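# Remove pillowcase from pillow, leave both apart on table

## Task

Get the pillowcase off the pillow so that both end up resting on the table with visible space separating them; slight overhang past the table edge is acceptable and the empty case may simply drop onto the table. The result must stay in place without the robot holding anything, so at the end the grippers must have released and moved away.

## Robot and tools

Robot: two arms, left_arm and right_arm, each with a parallel two-finger gripper. All numbers are in one shared scene frame, in metres: origin at table-top height, midway between the arms, roughly 5 to 10 cm in from the near table edge; +x runs out across the table, +z is up, and left_arm sits on the +y side. The names left/right do not correspond to image sides. Printed hand positions can be a little wrong, more so when an arm reaches far.

Gripper frame: fingers extend along the gripper's +z axis and close along its y axis. end_effector_position is the point between the pads, about 1 cm short of the fingertips. Orientation is a quaternion written w first (qw, qx, qy, qz).

Row format (used by both motion tools): a single flat list of 16 numbers covering both arms, even if only one moves: left_arm x, y, z, qw, qx, qy, qz, opening, then right_arm x, y, z, qw, qx, qy, qz, opening. x, y, z and the quaternion are an absolute target pose in the scene frame, not an offset. Opening runs from -1 (closed) to +1 (fully open, 0.094 m). To hold an orientation, repeat the same quaternion you sent before instead of copying the reported one, which can drift. To park an arm, resend its whole pose from the last result before it stopped, plus the desired opening.

execute_actions(actions): a list of up to 15 actions; each action is a list of up to 15 rows, one row per 1/30 s step, with the final row repeated if fewer than 15 are given. Each action lasts 0.5 s. An empty list only returns state and images. A target more than 0.6 m from the gripper's current position along any of its own axes makes that action rejected for both arms; if the first action fails this (against the last reported state) or anything is malformed, nothing runs.

move(target, speed, blocking): target is one 16-number row as above (absolute poses). Both grippers travel straight lines and arrive together, over 0.5 to 10 s; longer paths are cut off at 10 s. speed is the top path speed in m/s, 0.002 to 0.5 (default 0.25); rotation is capped at twice that in rad/s. Opening is applied at the start. Moves do not avoid obstacles or the other arm, grippers lag and may overshoot speed, especially near full arm extension. Faster contact and targets set deeper past contact mean harder pushes. blocking=false returns after 0.5 s while motion continues; you must then use wait or stop before sending more motion. The result adds a 'move:' line with the ending (done, off_target, moving, held, fault), any limits (paced = target clipped; held = some steps blocked, after which the arm may jump faster), and each gripper's distance to its target.

wait(seconds): 0 to 10 s; lets the scene run with current commands, returns early if a running move finishes. stop(): brakes the running move; needs stopping distance, fingers keep moving. zoom_image(camera, region): camera is cam_high, cam_low, cam_left_wrist or cam_right_wrist; region is [x0, y0, x1, y1] pixels in that camera's 504x504 image, top-left origin, at most 504x504. finished_scene(scene): ends scene 1 or 2 irreversibly; the task must already be achieved and stable.

Results: a state line 'left_arm: … | right_arm: …' with position and quaternion; 'Hand target' lines show where the controller is currently driving each gripper; grip_measured gives finger opening on the command scale (the last joint value is the opening in metres, each gripper off by up to about 1 mm); 'pose unreachable' means the clearance check altered or blocked that arm's command; FAULT and MOTOR HOT lines report stops and heating.

Controller behaviour: each step, the commanded pose is limited to 70 mm and 16 degrees from the measured pose, and position is favoured over orientation if both cannot be met. Far targets may need several actions. Friction can leave the gripper up to about 31 mm short, and very small commands may do nothing. Elbows never fully straighten. Joint ranges (rad): waist -2.618 to 3.054, shoulder 0 to 3.142, elbow 0 to 3.142, wrist pitch -1.571 to 1.571, wrist yaw -1.571 to 1.571, wrist roll -2.094 to 2.094.

Gripping: command an opening below grip_measured to hold; about 0.03 below holds firmly, less holds gently. Pad force is about 50 to 62 N, lower on thin material (under about 2 mm, as with cloth), with a brief spike at first contact.

Avoid: letting the arms collide or press against each other (can end the scene), striking the bar and plate behind the bases (up to ~3 cm above the table, no warning), dropping or flinging things, slamming, and pushing hard. Holding loads heats motors; 75 °C warns, 90 °C halts that arm 10 s, 100 °C makes it go limp and fall. Finish by opening the grippers and withdrawing them before finished_scene.

Each tool is called after "Call:" as name(argument=value, ...) on one line, values as JSON.

## Session

Call:
execute_actions(actions=[])

Scene clock: 0.00 s.
left_arm: end_effector_position=(+0.1201, -0.0707, +0.3386) grip_measured=+1.000 end_effector_quat_wxyz=(+0.338, +0.938, +0.051, -0.052) | right_arm: end_effector_position=(+0.4086, -0.2336, +0.1486) grip_measured=+1.000 end_effector_quat_wxyz=(+0.204, +0.585, +0.783, +0.052)
Joint positions: left_arm=[-1.153  1.743  2.091 -1.312  0.262  1.763  0.094] | right_arm=[ 0.105  1.732  1.466 -0.923  0.194  1.409  0.094]
Joint velocities: left_arm=[-0.002  0.002 -0.002  0.051 -0.022 -0.081  0.   ] | right_arm=[-0.017  0.002  0.007 -0.066 -0.037 -0.081  0.   ]
Motor temperatures (°C, as the motors report them): left_arm=[22 22 22 22 21 21] | right_arm=[21 22 22 22 23 24]
Hand target (left_arm): +0.120, -0.071, +0.339; +0.338, +0.938, +0.051, -0.052
Hand target (right_arm): +0.409, -0.234, +0.149; +0.204, +0.585, +0.783, +0.052

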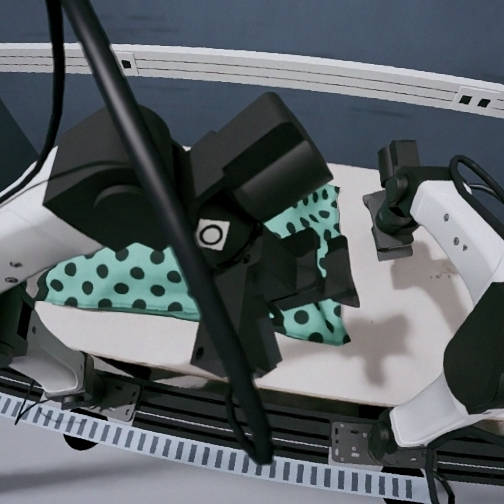

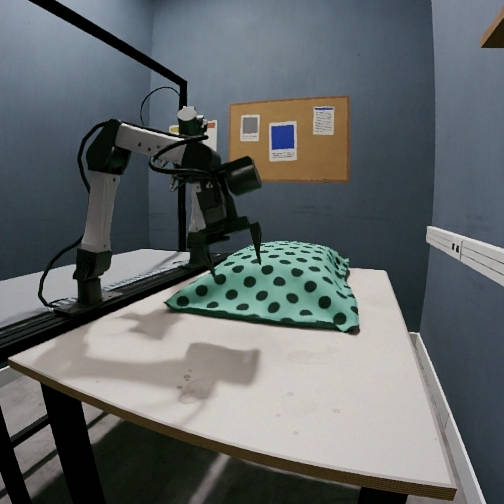

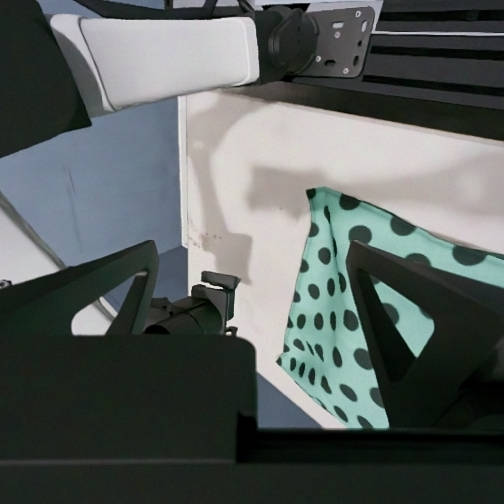

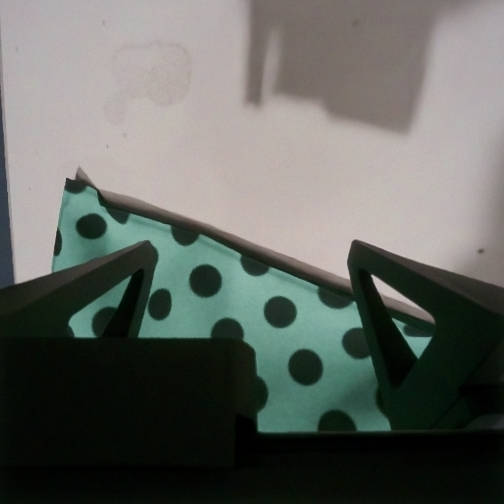

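Call:
move(target=[0.05,0.35,0.38,0,1,0,0,1, 0.25,-0.45,0.25,0,0.707,0.707,0,1], speed=0.3)

Scene clock: 3.97 s.
left_arm: end_effector_position=(+0.0508, +0.3532, +0.3910) grip_measured=+1.000 end_effector_quat_wxyz=(+0.520, +0.769, +0.080, +0.363) | right_arm: end_effector_position=(+0.2516, -0.4496, +0.2370) grip_measured=+1.000 end_effector_quat_wxyz=(+0.067, +0.706, +0.705, +0.006)
Joint positions: left_arm=[-1.069  0.268  1.608 -1.556 -0.259  2.073  0.094] | right_arm=[-0.716  1.658  1.783 -1.568 -0.026  0.913  0.094]
Joint velocities: left_arm=[ 0.037 -0.007 -0.002  0.037 -0.066 -0.022  0.   ] | right_arm=[ 0.007  0.007  0.017  0.022 -0.007  0.051  0.   ]
Motor temperatures (°C, as the motors report them): left_arm=[22 23 22 23 21 21] | right_arm=[21 23 23 22 23 24]
Hand target (left_arm): +0.054, +0.348, +0.389; +0.503, +0.780, +0.082, +0.364
Hand target (right_arm): +0.249, -0.449, +0.248; +0.083, +0.705, +0.705, +0.011
Off the commanded pose (left_arm): 0.011 m, 79 deg; orientation clipped at the last step of the last action.
Off the commanded pose (right_arm): 0.013 m, 8 deg.
joint sent to its limit (left arm) — the command would take joint 4 (wrist pitch) past its lower limit and joint 6 (wrist roll) past its upper limit, so those joints were sent only as far as their limits.
joint sent to its limit (right arm) — the command would take joint 4 (wrist pitch) past its lower limit, so that joint was sent only as far as its limit.
move: off_target (left_arm, right_arm); limits=paced

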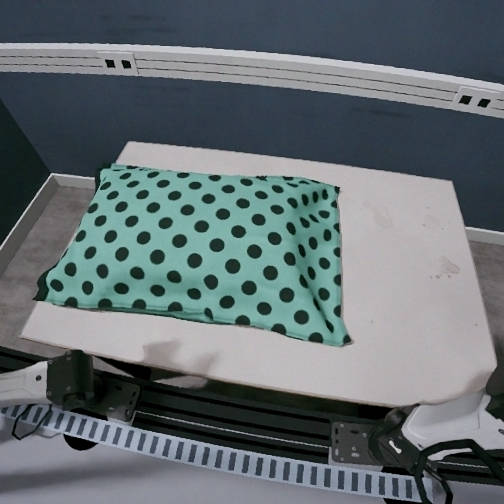

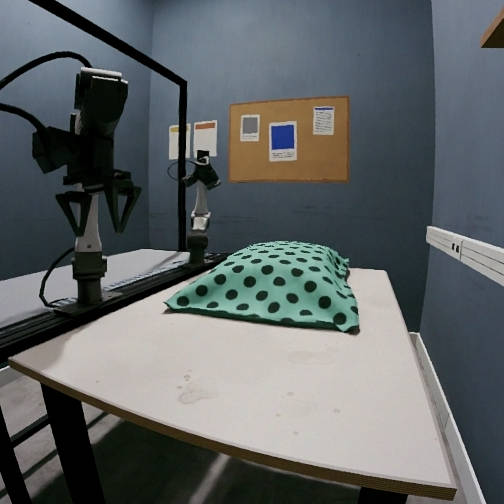

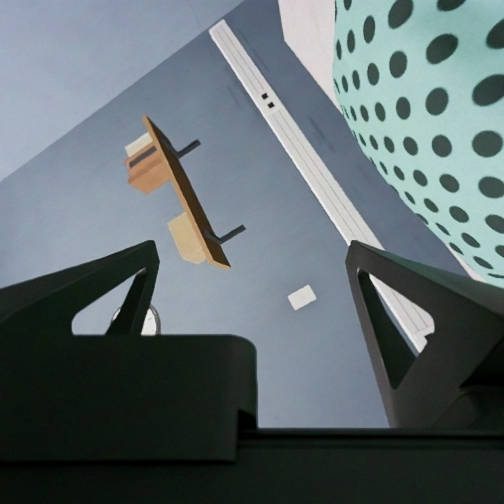

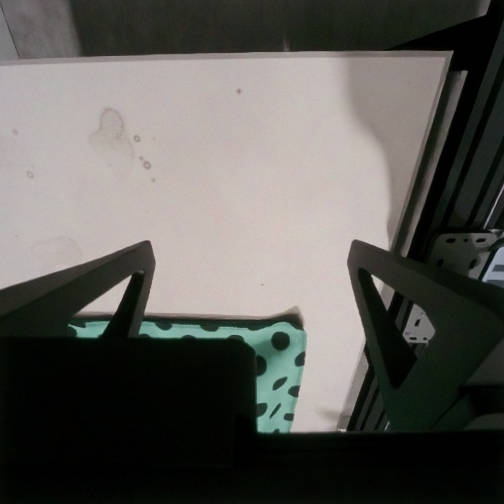

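Call:
zoom_image(camera="cam_low", region=[150,230,380,350])

Call:
zoom_image(camera="cam_high", region=[10,140,200,330])

Call:
zoom_image(camera="cam_high", region=[240,160,430,360])

Region (150, 230, 380, 350) of cam_low's 504x504 image, scaled by 2.191, with more detail than that image has; it fills the top 263 rows of this view, and the rest is white.

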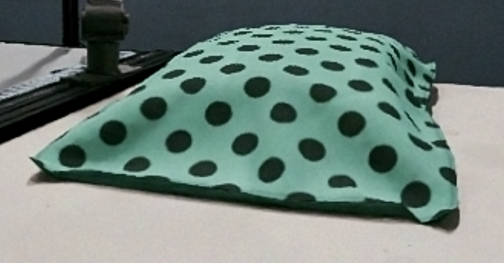

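Region (10, 140, 200, 330) of cam_high's 504x504 image, scaled by 2.653, with more detail than that image has.

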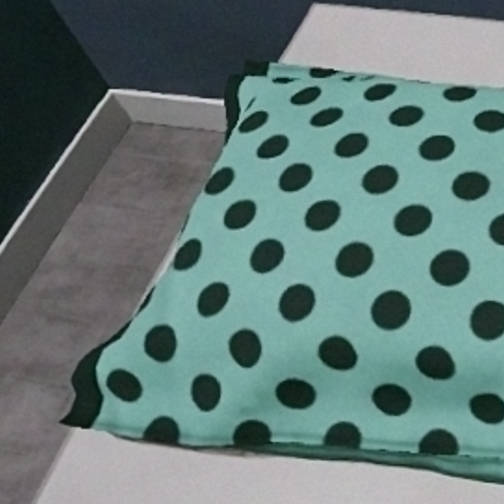

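Region (240, 160, 430, 360) of cam_high's 504x504 image, scaled by 2.520, with more detail than that image has; it fills the left 479 columns of this view, and the rest is white.

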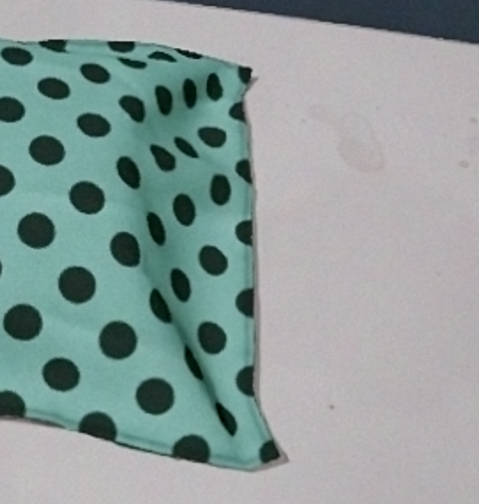

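Call:
move(target=[0.28,0.56,0.25,0.271,0.653,0.653,-0.271,1, 0.25,-0.45,0.25,0,0.707,0.707,0,1], speed=0.3)

Scene clock: 9.23 s.
left_arm: end_effector_position=(+0.3036, +0.5867, +0.3318) grip_measured=+1.000 end_effector_quat_wxyz=(+0.698, +0.384, +0.593, +0.113) | right_arm: end_effector_position=(+0.2516, -0.4496, +0.2370) grip_measured=+1.000 end_effector_quat_wxyz=(+0.067, +0.705, +0.706, +0.006)
Joint positions: left_arm=[-1.92   0.023  2.112 -1.558 -1.546  1.315  0.094] | right_arm=[-0.716  1.658  1.783 -1.568 -0.026  0.911  0.094]
Joint velocities: left_arm=[-0.017 -0.007  0.007 -0.037  0.007 -0.007  0.   ] | right_arm=[-0.002 -0.007 -0.017 -0.022  0.007 -0.037  0.   ]
Motor temperatures (°C, as the motors report them): left_arm=[22 24 22 24 21 21] | right_arm=[21 24 24 23 23 24]
Hand target (left_arm): +0.307, +0.589, +0.327; +0.700, +0.375, +0.599, +0.100
Hand target (right_arm): +0.250, -0.450, +0.249; +0.084, +0.704, +0.705, +0.011
Off the commanded pose (left_arm): 0.089 m, 74 deg; orientation clipped at the last step of the last action.
Off the commanded pose (right_arm): 0.013 m, 8 deg.
joint sent to its limit (left arm) — the command would take joint 2 (shoulder) past its lower limit and joint 4 (wrist pitch) past its lower limit, so those joints were sent only as far as their limits.
joint sent to its limit (right arm) — the command would take joint 4 (wrist pitch) past its lower limit, so that joint was sent only as far as its limit.
move: off_target (left_arm, right_arm); limits=paced

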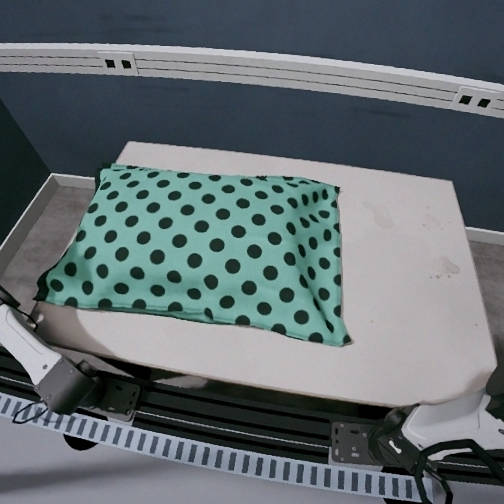

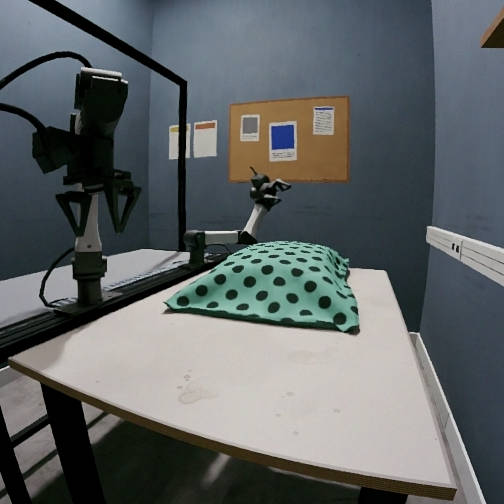

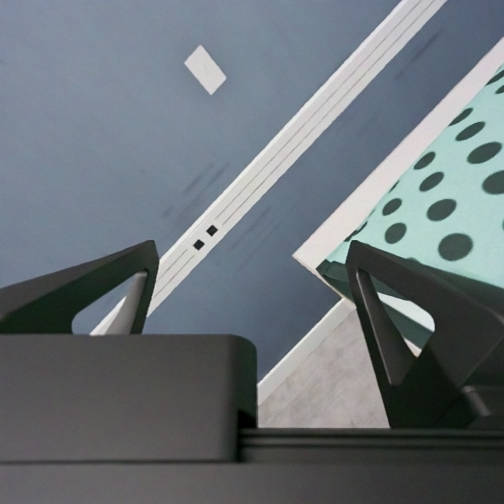

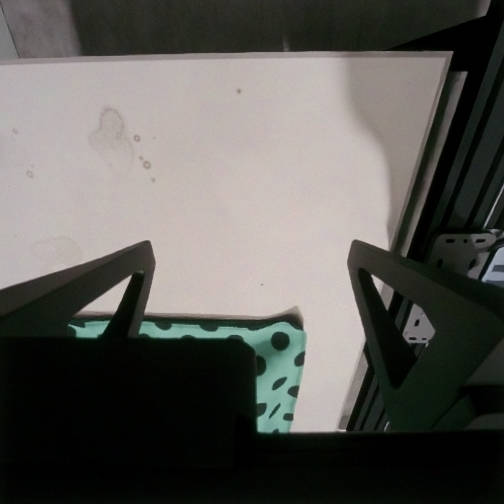

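Call:
move(target=[0.115,0.025,0.49,0.583,0.399,0.583,-0.399,1, 0.25,-0.45,0.25,0,0.707,0.707,0,1], speed=0.3)

Scene clock: 13.13 s.
left_arm: end_effector_position=(+0.1578, +0.2244, +0.4239) grip_measured=+1.000 end_effector_quat_wxyz=(+0.641, +0.429, +0.567, -0.289) | right_arm: end_effector_position=(+0.2516, -0.4496, +0.2370) grip_measured=+1.000 end_effector_quat_wxyz=(+0.067, +0.705, +0.706, +0.006)
Joint positions: left_arm=[-2.499  0.358  1.358 -1.329 -1.465 -0.057  0.094] | right_arm=[-0.716  1.658  1.783 -1.568 -0.026  0.911  0.094]
Joint velocities: left_arm=[ 0.007 -0.012 -0.002  0.022 -0.051 -0.051  0.   ] | right_arm=[-0.002  0.017  0.002  0.007  0.037 -0.007  0.   ]
Motor temperatures (°C, as the motors report them): left_arm=[22 26 22 24 21 21] | right_arm=[21 25 25 23 23 24]
Hand target (left_arm): +0.159, +0.226, +0.424; +0.643, +0.429, +0.567, -0.284
Hand target (right_arm): +0.250, -0.450, +0.249; +0.084, +0.704, +0.705, +0.011
Off the commanded pose (left_arm): 0.214 m, 15 deg; position clipped at the last step of the last action.
Off the commanded pose (right_arm): 0.013 m, 8 deg.
joint sent to its limit (right arm) — the command would take joint 4 (wrist pitch) past its lower limit, so that joint was sent only as far as its limit.
move: held (left_arm), off_target (right_arm); limits=paced,held; held on 20 of 71 steps (left_arm), including the last (left_arm)
pose unreachable (left arm): on one or more control steps of this call, first in action 0 (counted from 0), this arm could not follow its commanded pose, so it was not sent that pose on those steps. On the call's last step it was still not sent that pose. It may still have moved: this result reports where it is.
cause: the commanded pose would bring two parts of the arm too close to each other (its wrist (the part past joint 4) and its wrist camera, with joints 5 (wrist yaw) and 6 (wrist roll) between them).

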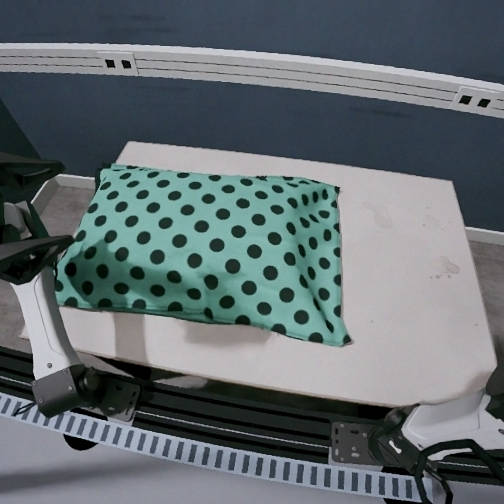

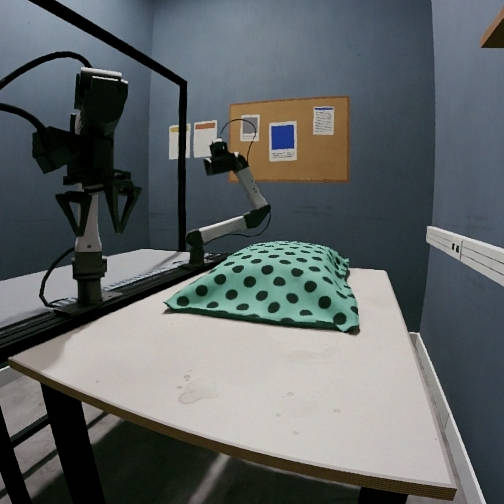

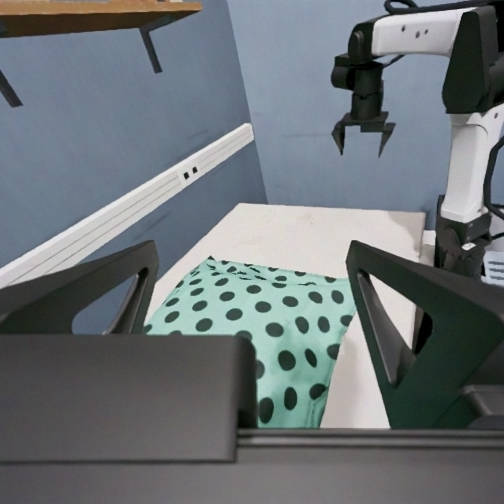

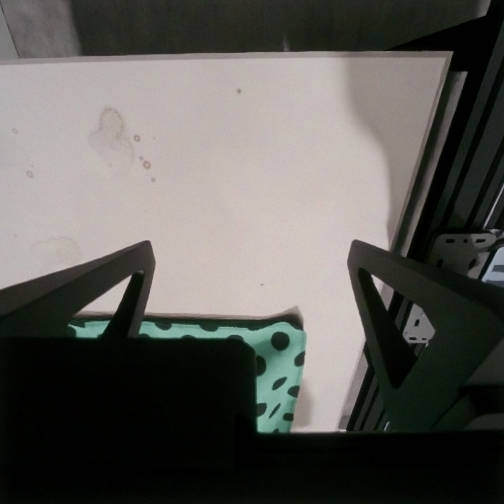

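Call:
execute_actions(actions=[[[0.184,0.276,0.424,0.677,0.339,0.625,-0.19,1,0.25,-0.45,0.25,0,0.707,0.707,0,1]],[[0.193,0.333,0.424,0.698,0.242,0.668,-0.087,1,0.25,-0.45,0.25,0,0.707,0.707,0,1]],[[0.185,0.39,0.424,0.703,0.14,0.697,0.019,1,0.25,-0.45,0.25,0,0.707,0.707,0,1]]])

Scene clock: 17.17 s.
left_arm: end_effector_position=(+0.1892, +0.3861, +0.4228) grip_measured=+1.000 end_effector_quat_wxyz=(+0.691, +0.145, +0.707, +0.030) | right_arm: end_effector_position=(+0.2516, -0.4496, +0.2370) grip_measured=+1.000 end_effector_quat_wxyz=(+0.067, +0.705, +0.706, +0.006)
Joint positions: left_arm=[-1.601  0.336  1.358 -1.242 -1.485  0.074  0.094] | right_arm=[-0.716  1.658  1.783 -1.568 -0.026  0.911  0.094]
Joint velocities: left_arm=[-0.012 -0.061  0.002  0.198  0.095  0.227  0.   ] | right_arm=[-0.002 -0.002  0.002 -0.051 -0.037  0.007  0.   ]
Motor temperatures (°C, as the motors report them): left_arm=[22 26 22 25 21 21] | right_arm=[21 26 26 23 23 24]
Hand target (left_arm): +0.188, +0.389, +0.424; +0.693, +0.140, +0.707, +0.019
Hand target (right_arm): +0.250, -0.450, +0.249; +0.084, +0.704, +0.705, +0.011
Off the commanded pose (left_arm): 0.006 m, 2 deg.
Off the commanded pose (right_arm): 0.013 m, 8 deg.
joint sent to its limit (right arm) — the command would take joint 4 (wrist pitch) past its lower limit, so that joint was sent only as far as its limit.

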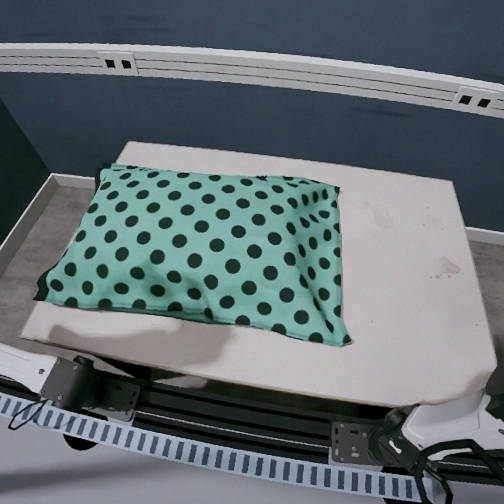

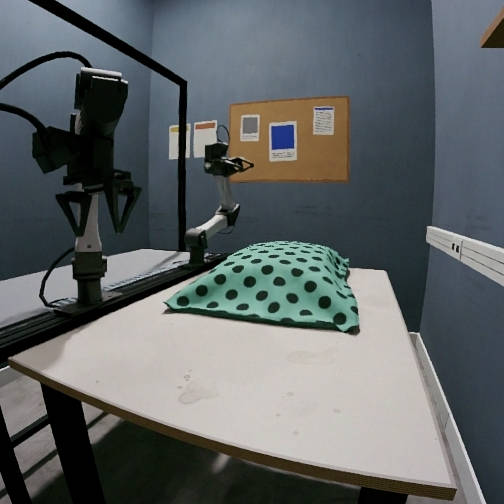

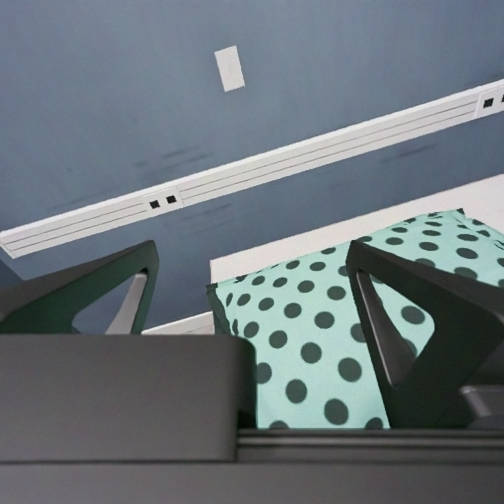

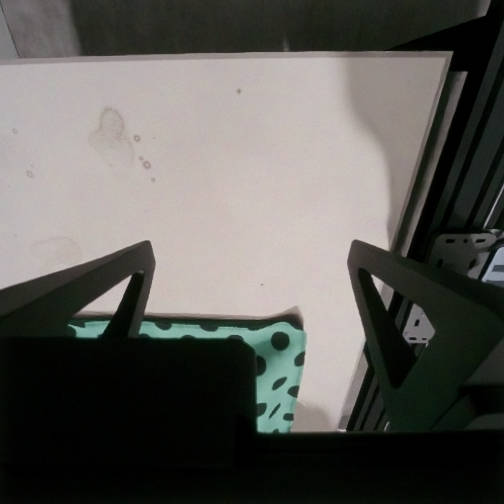

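Works: waist rotated exactly 0.9. Continue.

Call:
execute_actions(actions=[[[0.161,0.442,0.424,0.692,0.034,0.71,0.123,1,0.25,-0.45,0.24,0.067,0.705,0.706,0,1]],[[0.122,0.485,0.424,0.666,-0.073,0.707,0.225,1,0.25,-0.45,0.24,0.067,0.705,0.706,0,1]],[[0.072,0.514,0.424,0.625,-0.177,0.689,0.322,1,0.25,-0.45,0.24,0.067,0.705,0.706,0,1]]])

Scene clock: 18.80 s.
left_arm: end_effector_position=(+0.0737, +0.5184, +0.4275) grip_measured=+1.000 end_effector_quat_wxyz=(+0.614, -0.183, +0.701, +0.313) | right_arm: end_effector_position=(+0.2513, -0.4500, +0.2370) grip_measured=+1.000 end_effector_quat_wxyz=(+0.067, +0.705, +0.706, +0.005)
Joint positions: left_arm=[-0.762  0.263  1.345 -1.063 -1.532  0.246  0.094] | right_arm=[-0.716  1.658  1.783 -1.568 -0.022  0.911  0.094]
Joint velocities: left_arm=[-0.007  0.007 -0.071  0.168  0.037  0.022  0.   ] | right_arm=[-0.007 -0.007  0.012 -0.007 -0.037  0.066  0.   ]
Motor temperatures (°C, as the motors report them): left_arm=[22 26 22 25 21 21] | right_arm=[21 26 26 23 23 24]
Hand target (left_arm): +0.074, +0.516, +0.424; +0.613, -0.180, +0.702, +0.315
Hand target (right_arm): +0.250, -0.450, +0.240; +0.069, +0.705, +0.706, +0.000
Off the commanded pose (left_arm): 0.006 m, 2 deg.
Off the commanded pose (right_arm): 0.003 m, 1 deg.
joint sent to its limit (right arm) — the command would take joint 4 (wrist pitch) past its lower limit, so that joint was sent only as far as its limit.

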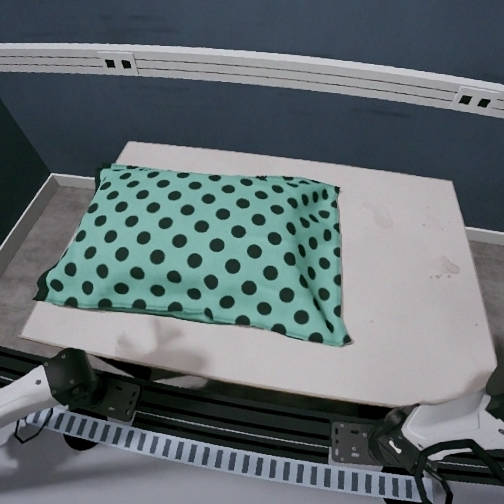

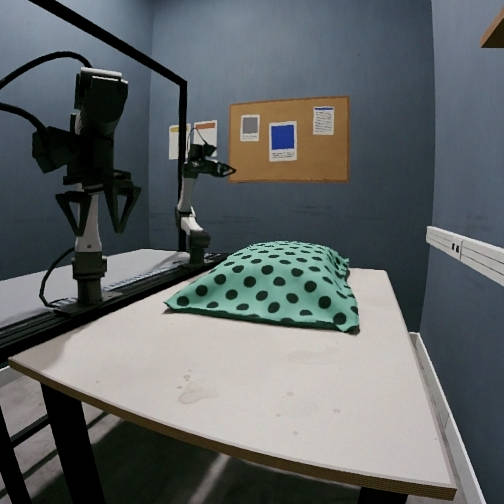

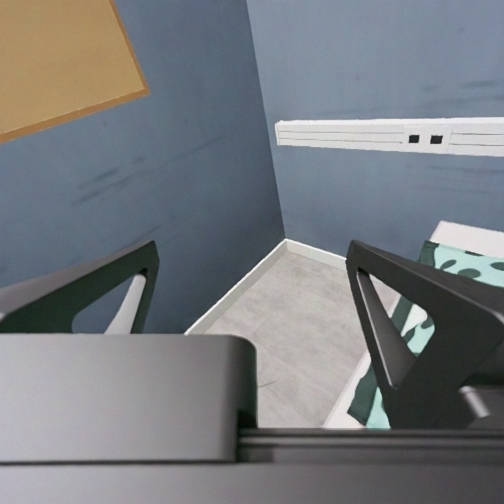

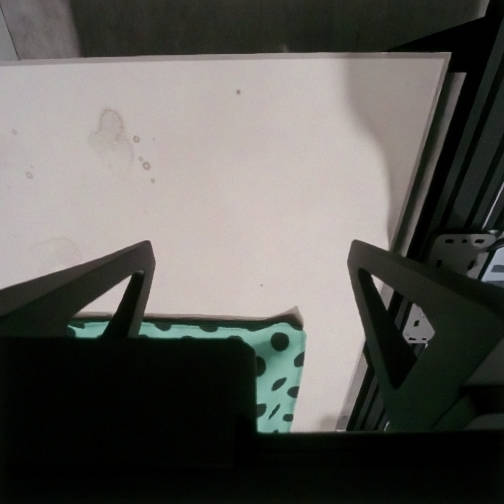

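Call:
move(target=[0.29,0.31,0.43,0.614,-0.183,0.701,0.313,1,0.25,-0.45,0.24,0.067,0.705,0.706,0,1], speed=0.25)

Scene clock: 21.23 s.
left_arm: end_effector_position=(+0.2894, +0.3066, +0.4227) grip_measured=+1.000 end_effector_quat_wxyz=(+0.605, -0.184, +0.708, +0.314) | right_arm: end_effector_position=(+0.2513, -0.4500, +0.2370) grip_measured=+1.000 end_effector_quat_wxyz=(+0.067, +0.705, +0.706, +0.005)
Joint positions: left_arm=[-0.718  1.1    1.249 -0.419 -1.493 -0.034  0.094] | right_arm=[-0.716  1.658  1.783 -1.568 -0.022  0.911  0.094]
Joint velocities: left_arm=[ 0.007 -0.095 -0.139  0.168 -0.007  0.154  0.   ] | right_arm=[ 0.012 -0.002  0.002  0.037 -0.022  0.066  0.   ]
Motor temperatures (°C, as the motors report them): left_arm=[22 26 23 25 21 21] | right_arm=[21 27 26 23 23 24]
Hand target (left_arm): +0.287, +0.310, +0.422; +0.607, -0.187, +0.707, +0.311
Hand target (right_arm): +0.250, -0.450, +0.240; +0.069, +0.705, +0.706, +0.000
Off the commanded pose (left_arm): 0.008 m, 1 deg.
Off the commanded pose (right_arm): 0.003 m, 1 deg.
joint sent to its limit (right arm) — the command would take joint 4 (wrist pitch) past its lower limit, so that joint was sent only as far as its limit.
move: done

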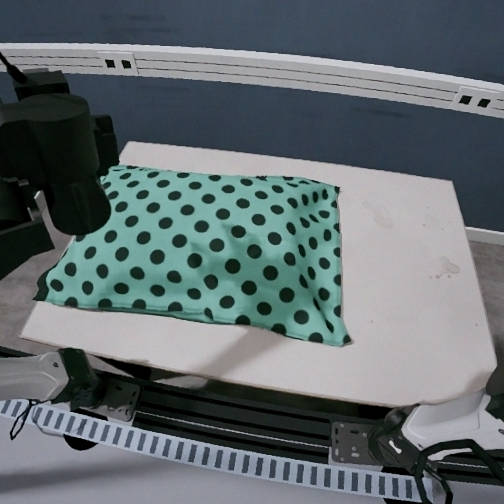

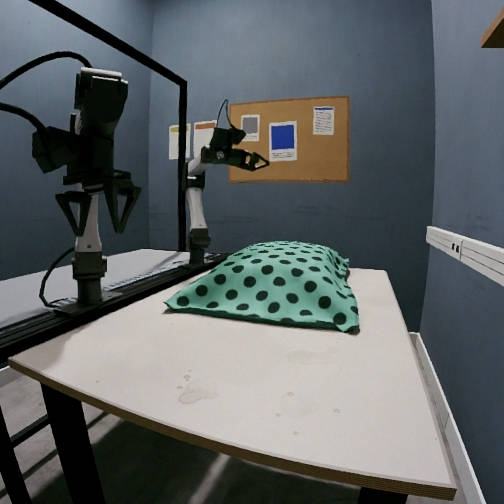

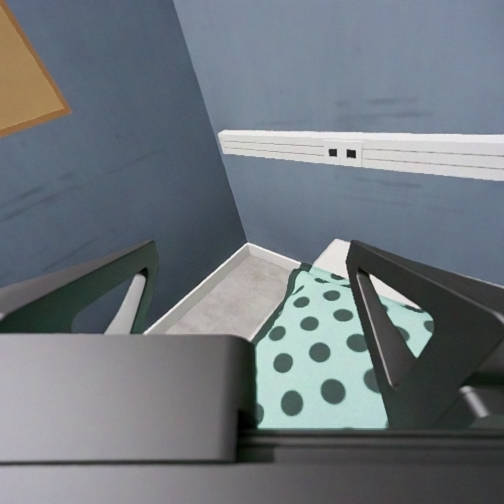

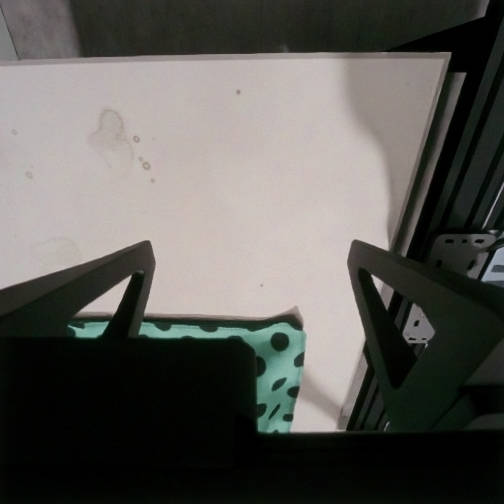

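Call:
move(target=[0.34,0.50,0.30,0.170,-0.215,0.961,0.038,1,0.25,-0.45,0.24,0.067,0.705,0.706,0,1], speed=0.25)

Call:
move(target=[0.30,0.56,0.26,-0.092,-0.701,0.701,-0.092,1,0.25,-0.45,0.24,0.067,0.705,0.706,0,1], speed=0.25)

Scene clock: 24.77 s.
left_arm: end_effector_position=(+0.3404, +0.5070, +0.2879) grip_measured=+1.000 end_effector_quat_wxyz=(+0.179, -0.228, +0.956, +0.040) | right_arm: end_effector_position=(+0.2513, -0.4500, +0.2370) grip_measured=+1.000 end_effector_quat_wxyz=(+0.067, +0.705, +0.706, +0.005)
Joint positions: left_arm=[ 0.538  1.777  2.172 -1.55  -0.005  0.032  0.094] | right_arm=[-0.716  1.658  1.783 -1.568 -0.022  0.911  0.094]
Joint velocities: left_arm=[-0.012 -0.012 -0.017  0.051 -0.037 -0.022  0.   ] | right_arm=[-0.002  0.007  0.007 -0.007 -0.037 -0.051  0.   ]
Motor temperatures (°C, as the motors report them): left_arm=[22 26 23 25 21 21] | right_arm=[21 27 27 23 23 24]
Hand target (left_arm): +0.340, +0.506, +0.297; +0.191, -0.224, +0.955, +0.039
Hand target (right_arm): +0.250, -0.450, +0.240; +0.069, +0.705, +0.706, +0.000
Off the commanded pose (left_arm): 0.014 m, 2 deg.
Off the commanded pose (right_arm): 0.003 m, 1 deg.
joint sent to its limit (left arm) — the command would take joint 4 (wrist pitch) past its lower limit, so that joint was sent only as far as its limit.
joint sent to its limit (right arm) — the command would take joint 4 (wrist pitch) past its lower limit, so that joint was sent only as far as its limit.
move: off_target (left_arm)

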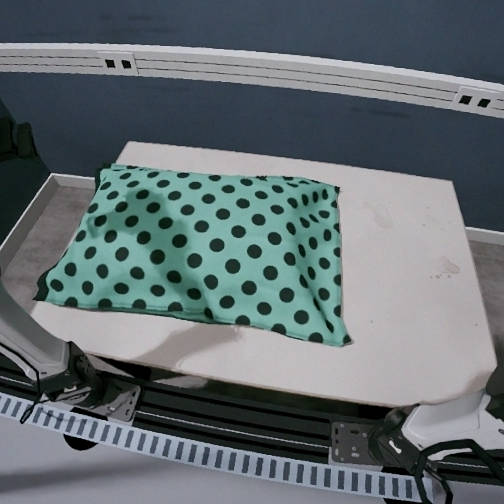

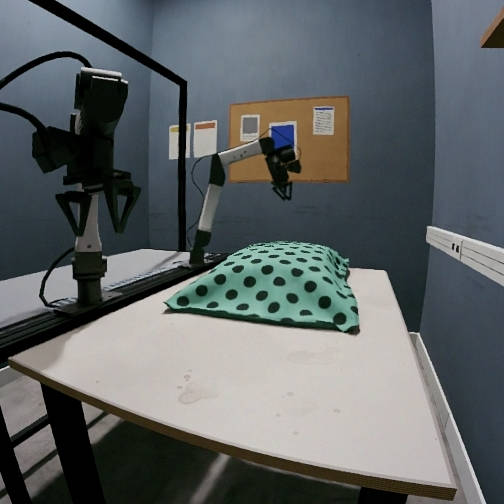

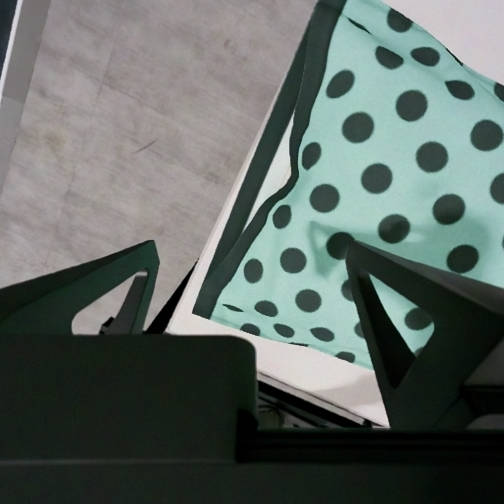

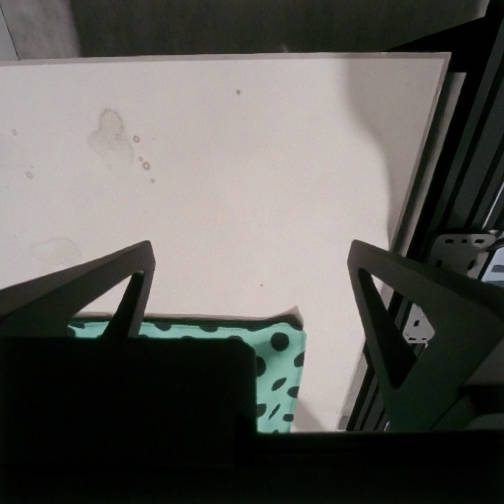

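Scene clock: 28.20 s.
left_arm: end_effector_position=(+0.3010, +0.5612, +0.2692) grip_measured=+1.000 end_effector_quat_wxyz=(-0.144, +0.698, -0.695, +0.099) | right_arm: end_effector_position=(+0.2513, -0.4500, +0.2370) grip_measured=+1.000 end_effector_quat_wxyz=(+0.067, +0.705, +0.706, +0.005)
Joint positions: left_arm=[ 0.801  1.792  2.122 -1.552  0.179 -0.843  0.094] | right_arm=[-0.716  1.658  1.783 -1.568 -0.022  0.911  0.094]
Joint velocities: left_arm=[ 0.012  0.002 -0.007 -0.022 -0.007  0.007  0.   ] | right_arm=[ 0.017 -0.007  0.002 -0.022 -0.022  0.007  0.   ]
Motor temperatures (°C, as the motors report them): left_arm=[22 26 24 25 21 21] | right_arm=[21 27 27 23 23 24]
Hand target (left_arm): +0.299, +0.561, +0.260; -0.125, +0.706, -0.689, +0.103
Hand target (right_arm): +0.250, -0.450, +0.240; +0.069, +0.705, +0.706, +0.000
Off the commanded pose (left_arm): 0.009 m, 27 deg; orientation clipped at the last step of the last action.
Off the commanded pose (right_arm): 0.003 m, 1 deg.
joint sent to its limit (left arm) — the command would take joint 4 (wrist pitch) past its lower limit, so that joint was sent only as far as its limit.
joint sent to its limit (right arm) — the command would take joint 4 (wrist pitch) past its lower limit, so that joint was sent only as far as its limit.
move: off_target (left_arm); limits=paced

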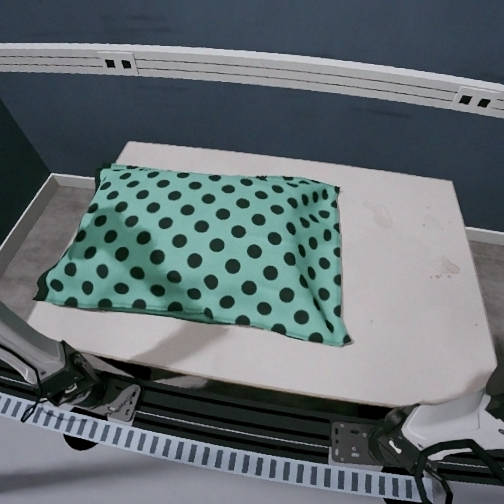

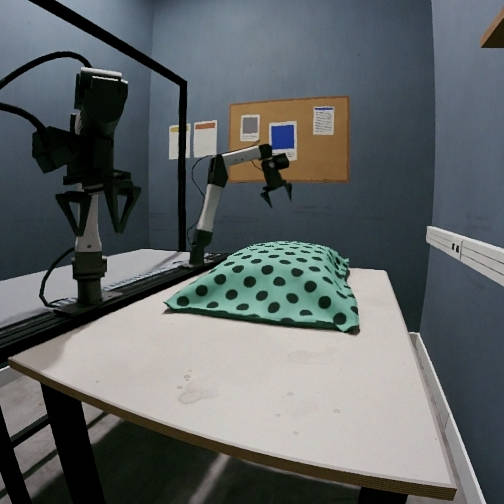

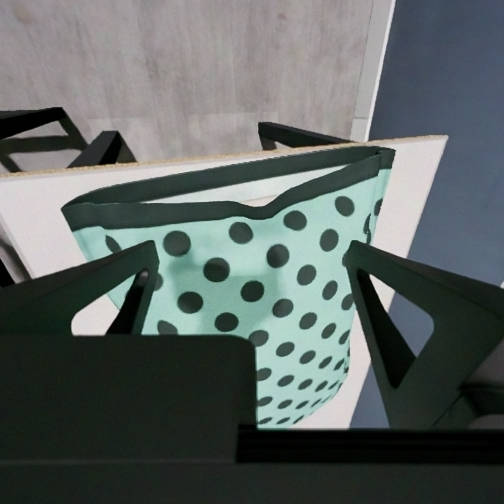

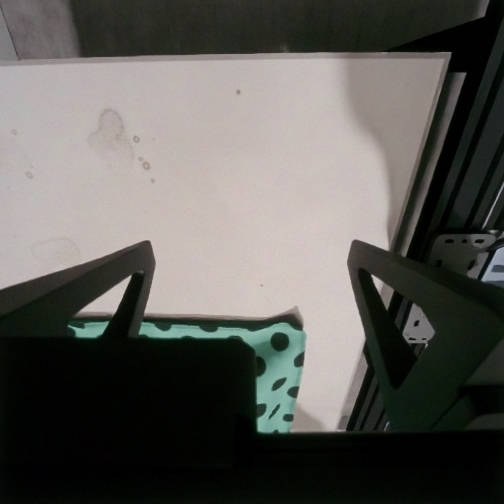

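Call:
move(target=[0.30,0.56,0.17,-0.125,0.706,-0.689,0.103,1,0.19,-0.33,0.10,0,0.707,0.707,0,1], speed=0.2)

Scene clock: 30.53 s.
left_arm: end_effector_position=(+0.3010, +0.5593, +0.1628) grip_measured=+1.000 end_effector_quat_wxyz=(-0.114, +0.704, -0.694, +0.100) | right_arm: end_effector_position=(+0.1905, -0.3333, +0.0998) grip_measured=+1.000 end_effector_quat_wxyz=(-0.008, +0.708, +0.706, -0.003)
Joint positions: left_arm=[ 0.802  1.713  1.595 -1.162  0.182 -0.847  0.094] | right_arm=[-0.423  1.315  0.935 -1.206 -0.031  1.202  0.094]
Joint velocities: left_arm=[-0.012 -0.017 -0.012  0.022  0.022 -0.007  0.   ] | right_arm=[-0.007  0.002  0.012 -0.037 -0.022 -0.022  0.   ]
Motor temperatures (°C, as the motors report them): left_arm=[22 27 24 25 21 21] | right_arm=[21 27 27 23 23 24]
Hand target (left_arm): +0.298, +0.558, +0.170; -0.125, +0.706, -0.689, +0.103
Hand target (right_arm): +0.191, -0.331, +0.099; -0.001, +0.707, +0.707, +0.002
Off the commanded pose (left_arm): 0.007 m, 1 deg.
Off the commanded pose (right_arm): 0.003 m, 1 deg.
move: done

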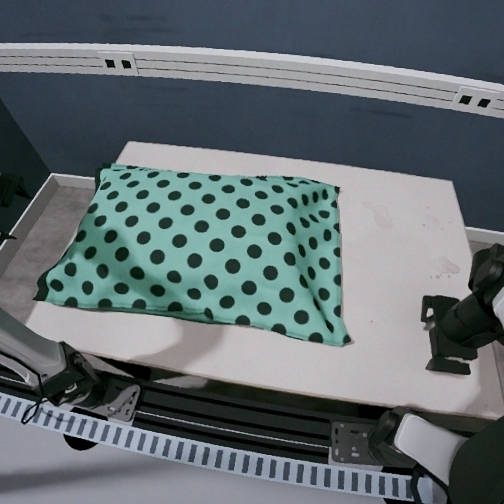

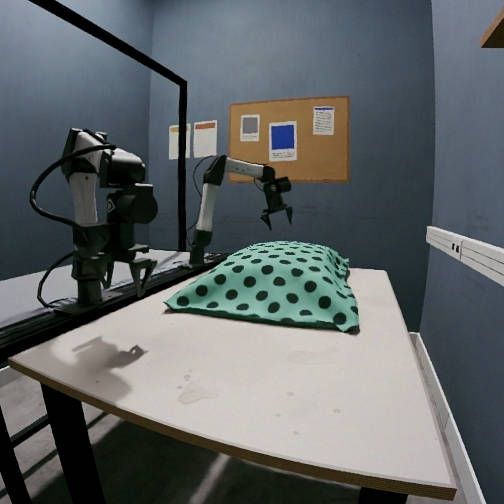

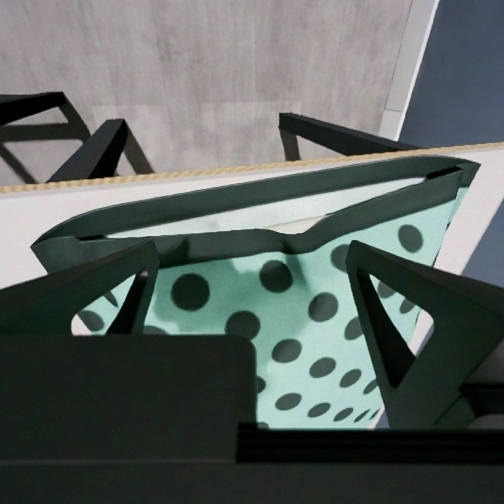

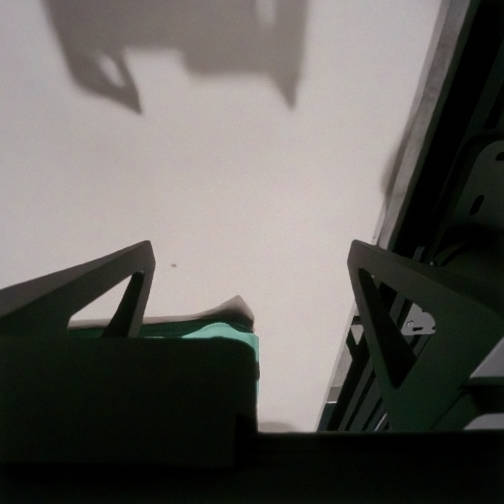

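Call:
zoom_image(camera="cam_left_wrist", region=[20,140,500,280])

Region (20, 140, 500, 280) of cam_left_wrist's 504x504 image, scaled by 1.050, with more detail than that image has; it fills the top 147 rows of this view, and the rest is white.

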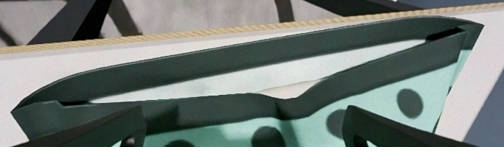

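Call:
move(target=[0.29,0.60,0.13,0.182,-0.391,0.818,-0.382,1,0.19,-0.33,0.12,0,0.707,0.707,0,1], speed=0.15)

Scene clock: 37.17 s.
left_arm: end_effector_position=(+0.2897, +0.5968, +0.1265) grip_measured=+1.000 end_effector_quat_wxyz=(+0.174, -0.393, +0.818, -0.382) | right_arm: end_effector_position=(+0.1864, -0.3312, +0.1121) grip_measured=+1.000 end_effector_quat_wxyz=(-0.011, +0.709, +0.705, -0.005)
Joint positions: left_arm=[ 1.143  2.14   1.843 -1.481  0.846  0.321  0.094] | right_arm=[-0.423  1.298  0.972 -1.267 -0.031  1.205  0.094]
Joint velocities: left_arm=[-0.002  0.007  0.002 -0.022 -0.037  0.081  0.   ] | right_arm=[-0.012  0.002  0.007  0.022 -0.007  0.007  0.   ]
Motor temperatures (°C, as the motors report them): left_arm=[22 28 25 25 21 21] | right_arm=[21 27 28 23 23 24]
Hand target (left_arm): +0.290, +0.600, +0.131; +0.180, -0.391, +0.816, -0.384
Hand target (right_arm): +0.190, -0.330, +0.120; -0.000, +0.707, +0.707, +0.000
Off the commanded pose (left_arm): 0.005 m, 1 deg.
Off the commanded pose (right_arm): 0.009 m, 1 deg.
move: done

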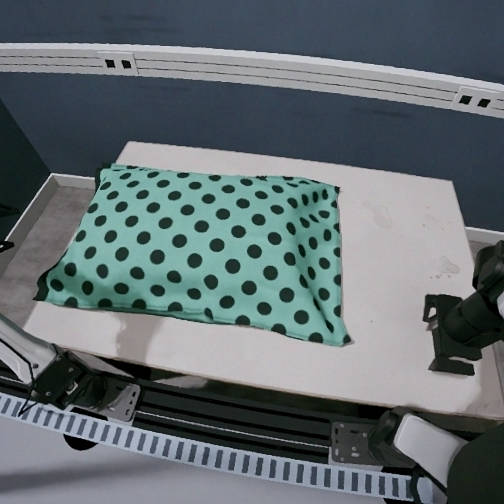

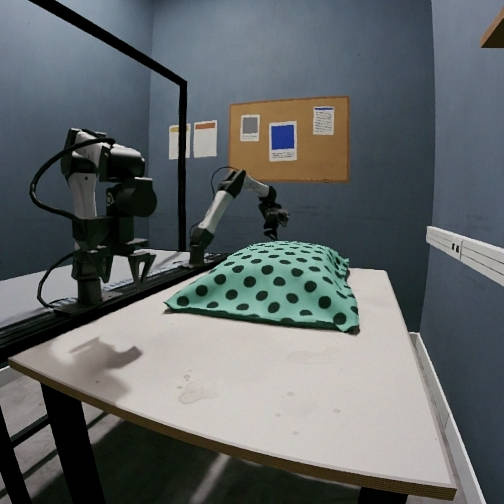

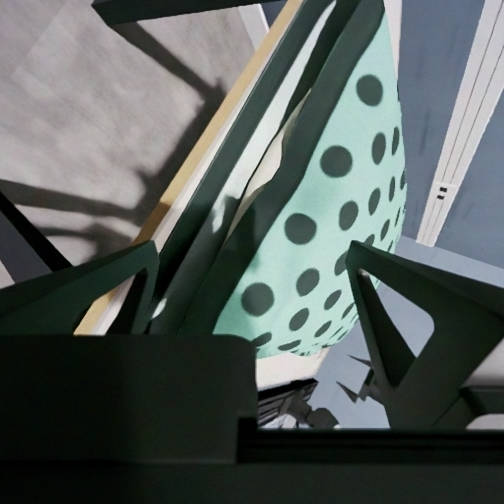

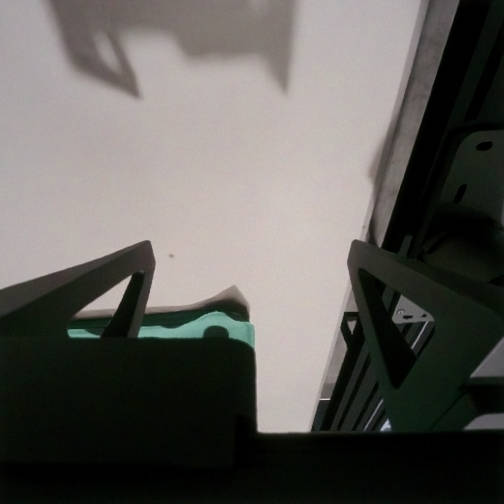

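Call:
move(target=[0.35,0.555,0.075,0.182,-0.391,0.818,-0.382,0.2,0.19,-0.33,0.12,0,0.707,0.707,0,1], speed=0.1)

Scene clock: 39.03 s.
left_arm: end_effector_position=(+0.3488, +0.5571, +0.0669) grip_measured=+0.202 end_effector_quat_wxyz=(+0.174, -0.392, +0.820, -0.380) | right_arm: end_effector_position=(+0.1864, -0.3312, +0.1121) grip_measured=+1.000 end_effector_quat_wxyz=(-0.011, +0.709, +0.705, -0.005)
Joint positions: left_arm=[ 0.962  2.122  1.584 -1.031  0.86   0.049  0.056] | right_arm=[-0.423  1.298  0.972 -1.267 -0.031  1.205  0.094]
Joint velocities: left_arm=[ 0.002 -0.017  0.002  0.037 -0.007  0.022  0.001] | right_arm=[-0.007 -0.027  0.012 -0.022 -0.022 -0.022  0.   ]
Motor temperatures (°C, as the motors report them): left_arm=[22 29 25 24 21 21] | right_arm=[21 27 28 23 23 24]
Hand target (left_arm): +0.349, +0.553, +0.075; +0.180, -0.391, +0.818, -0.381
Hand target (right_arm): +0.190, -0.330, +0.120; -0.000, +0.707, +0.707, +0.000
Off the commanded pose (left_arm): 0.008 m, 1 deg.
Off the commanded pose (right_arm): 0.009 m, 1 deg.
move: done

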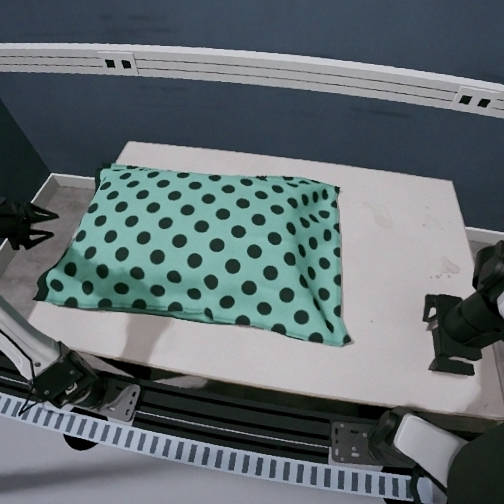

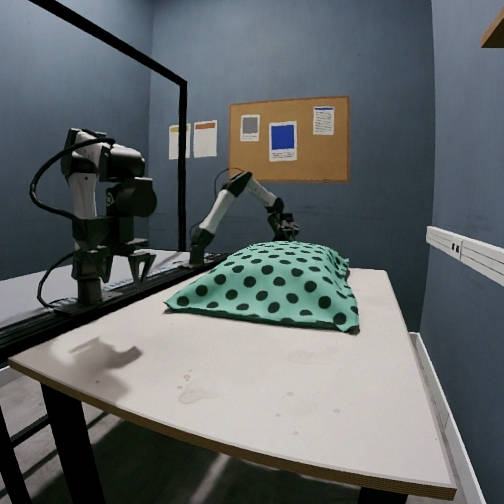

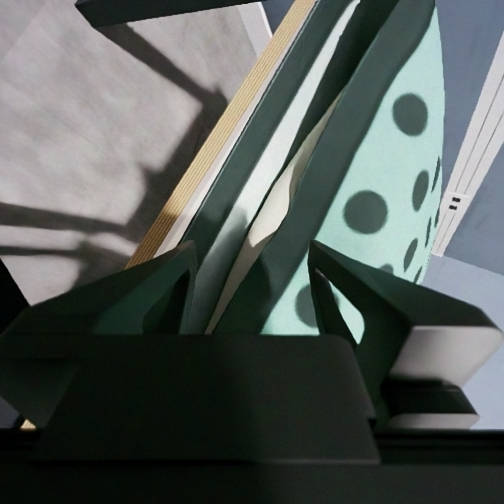

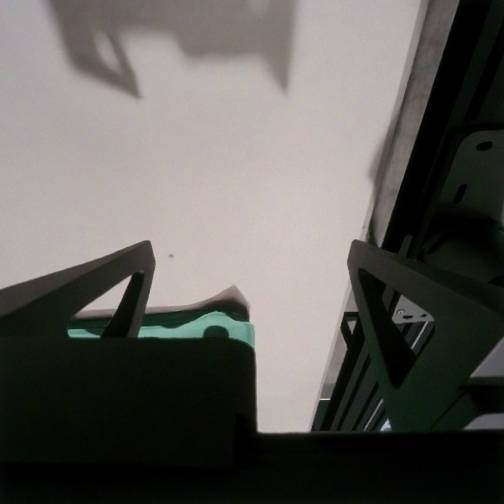

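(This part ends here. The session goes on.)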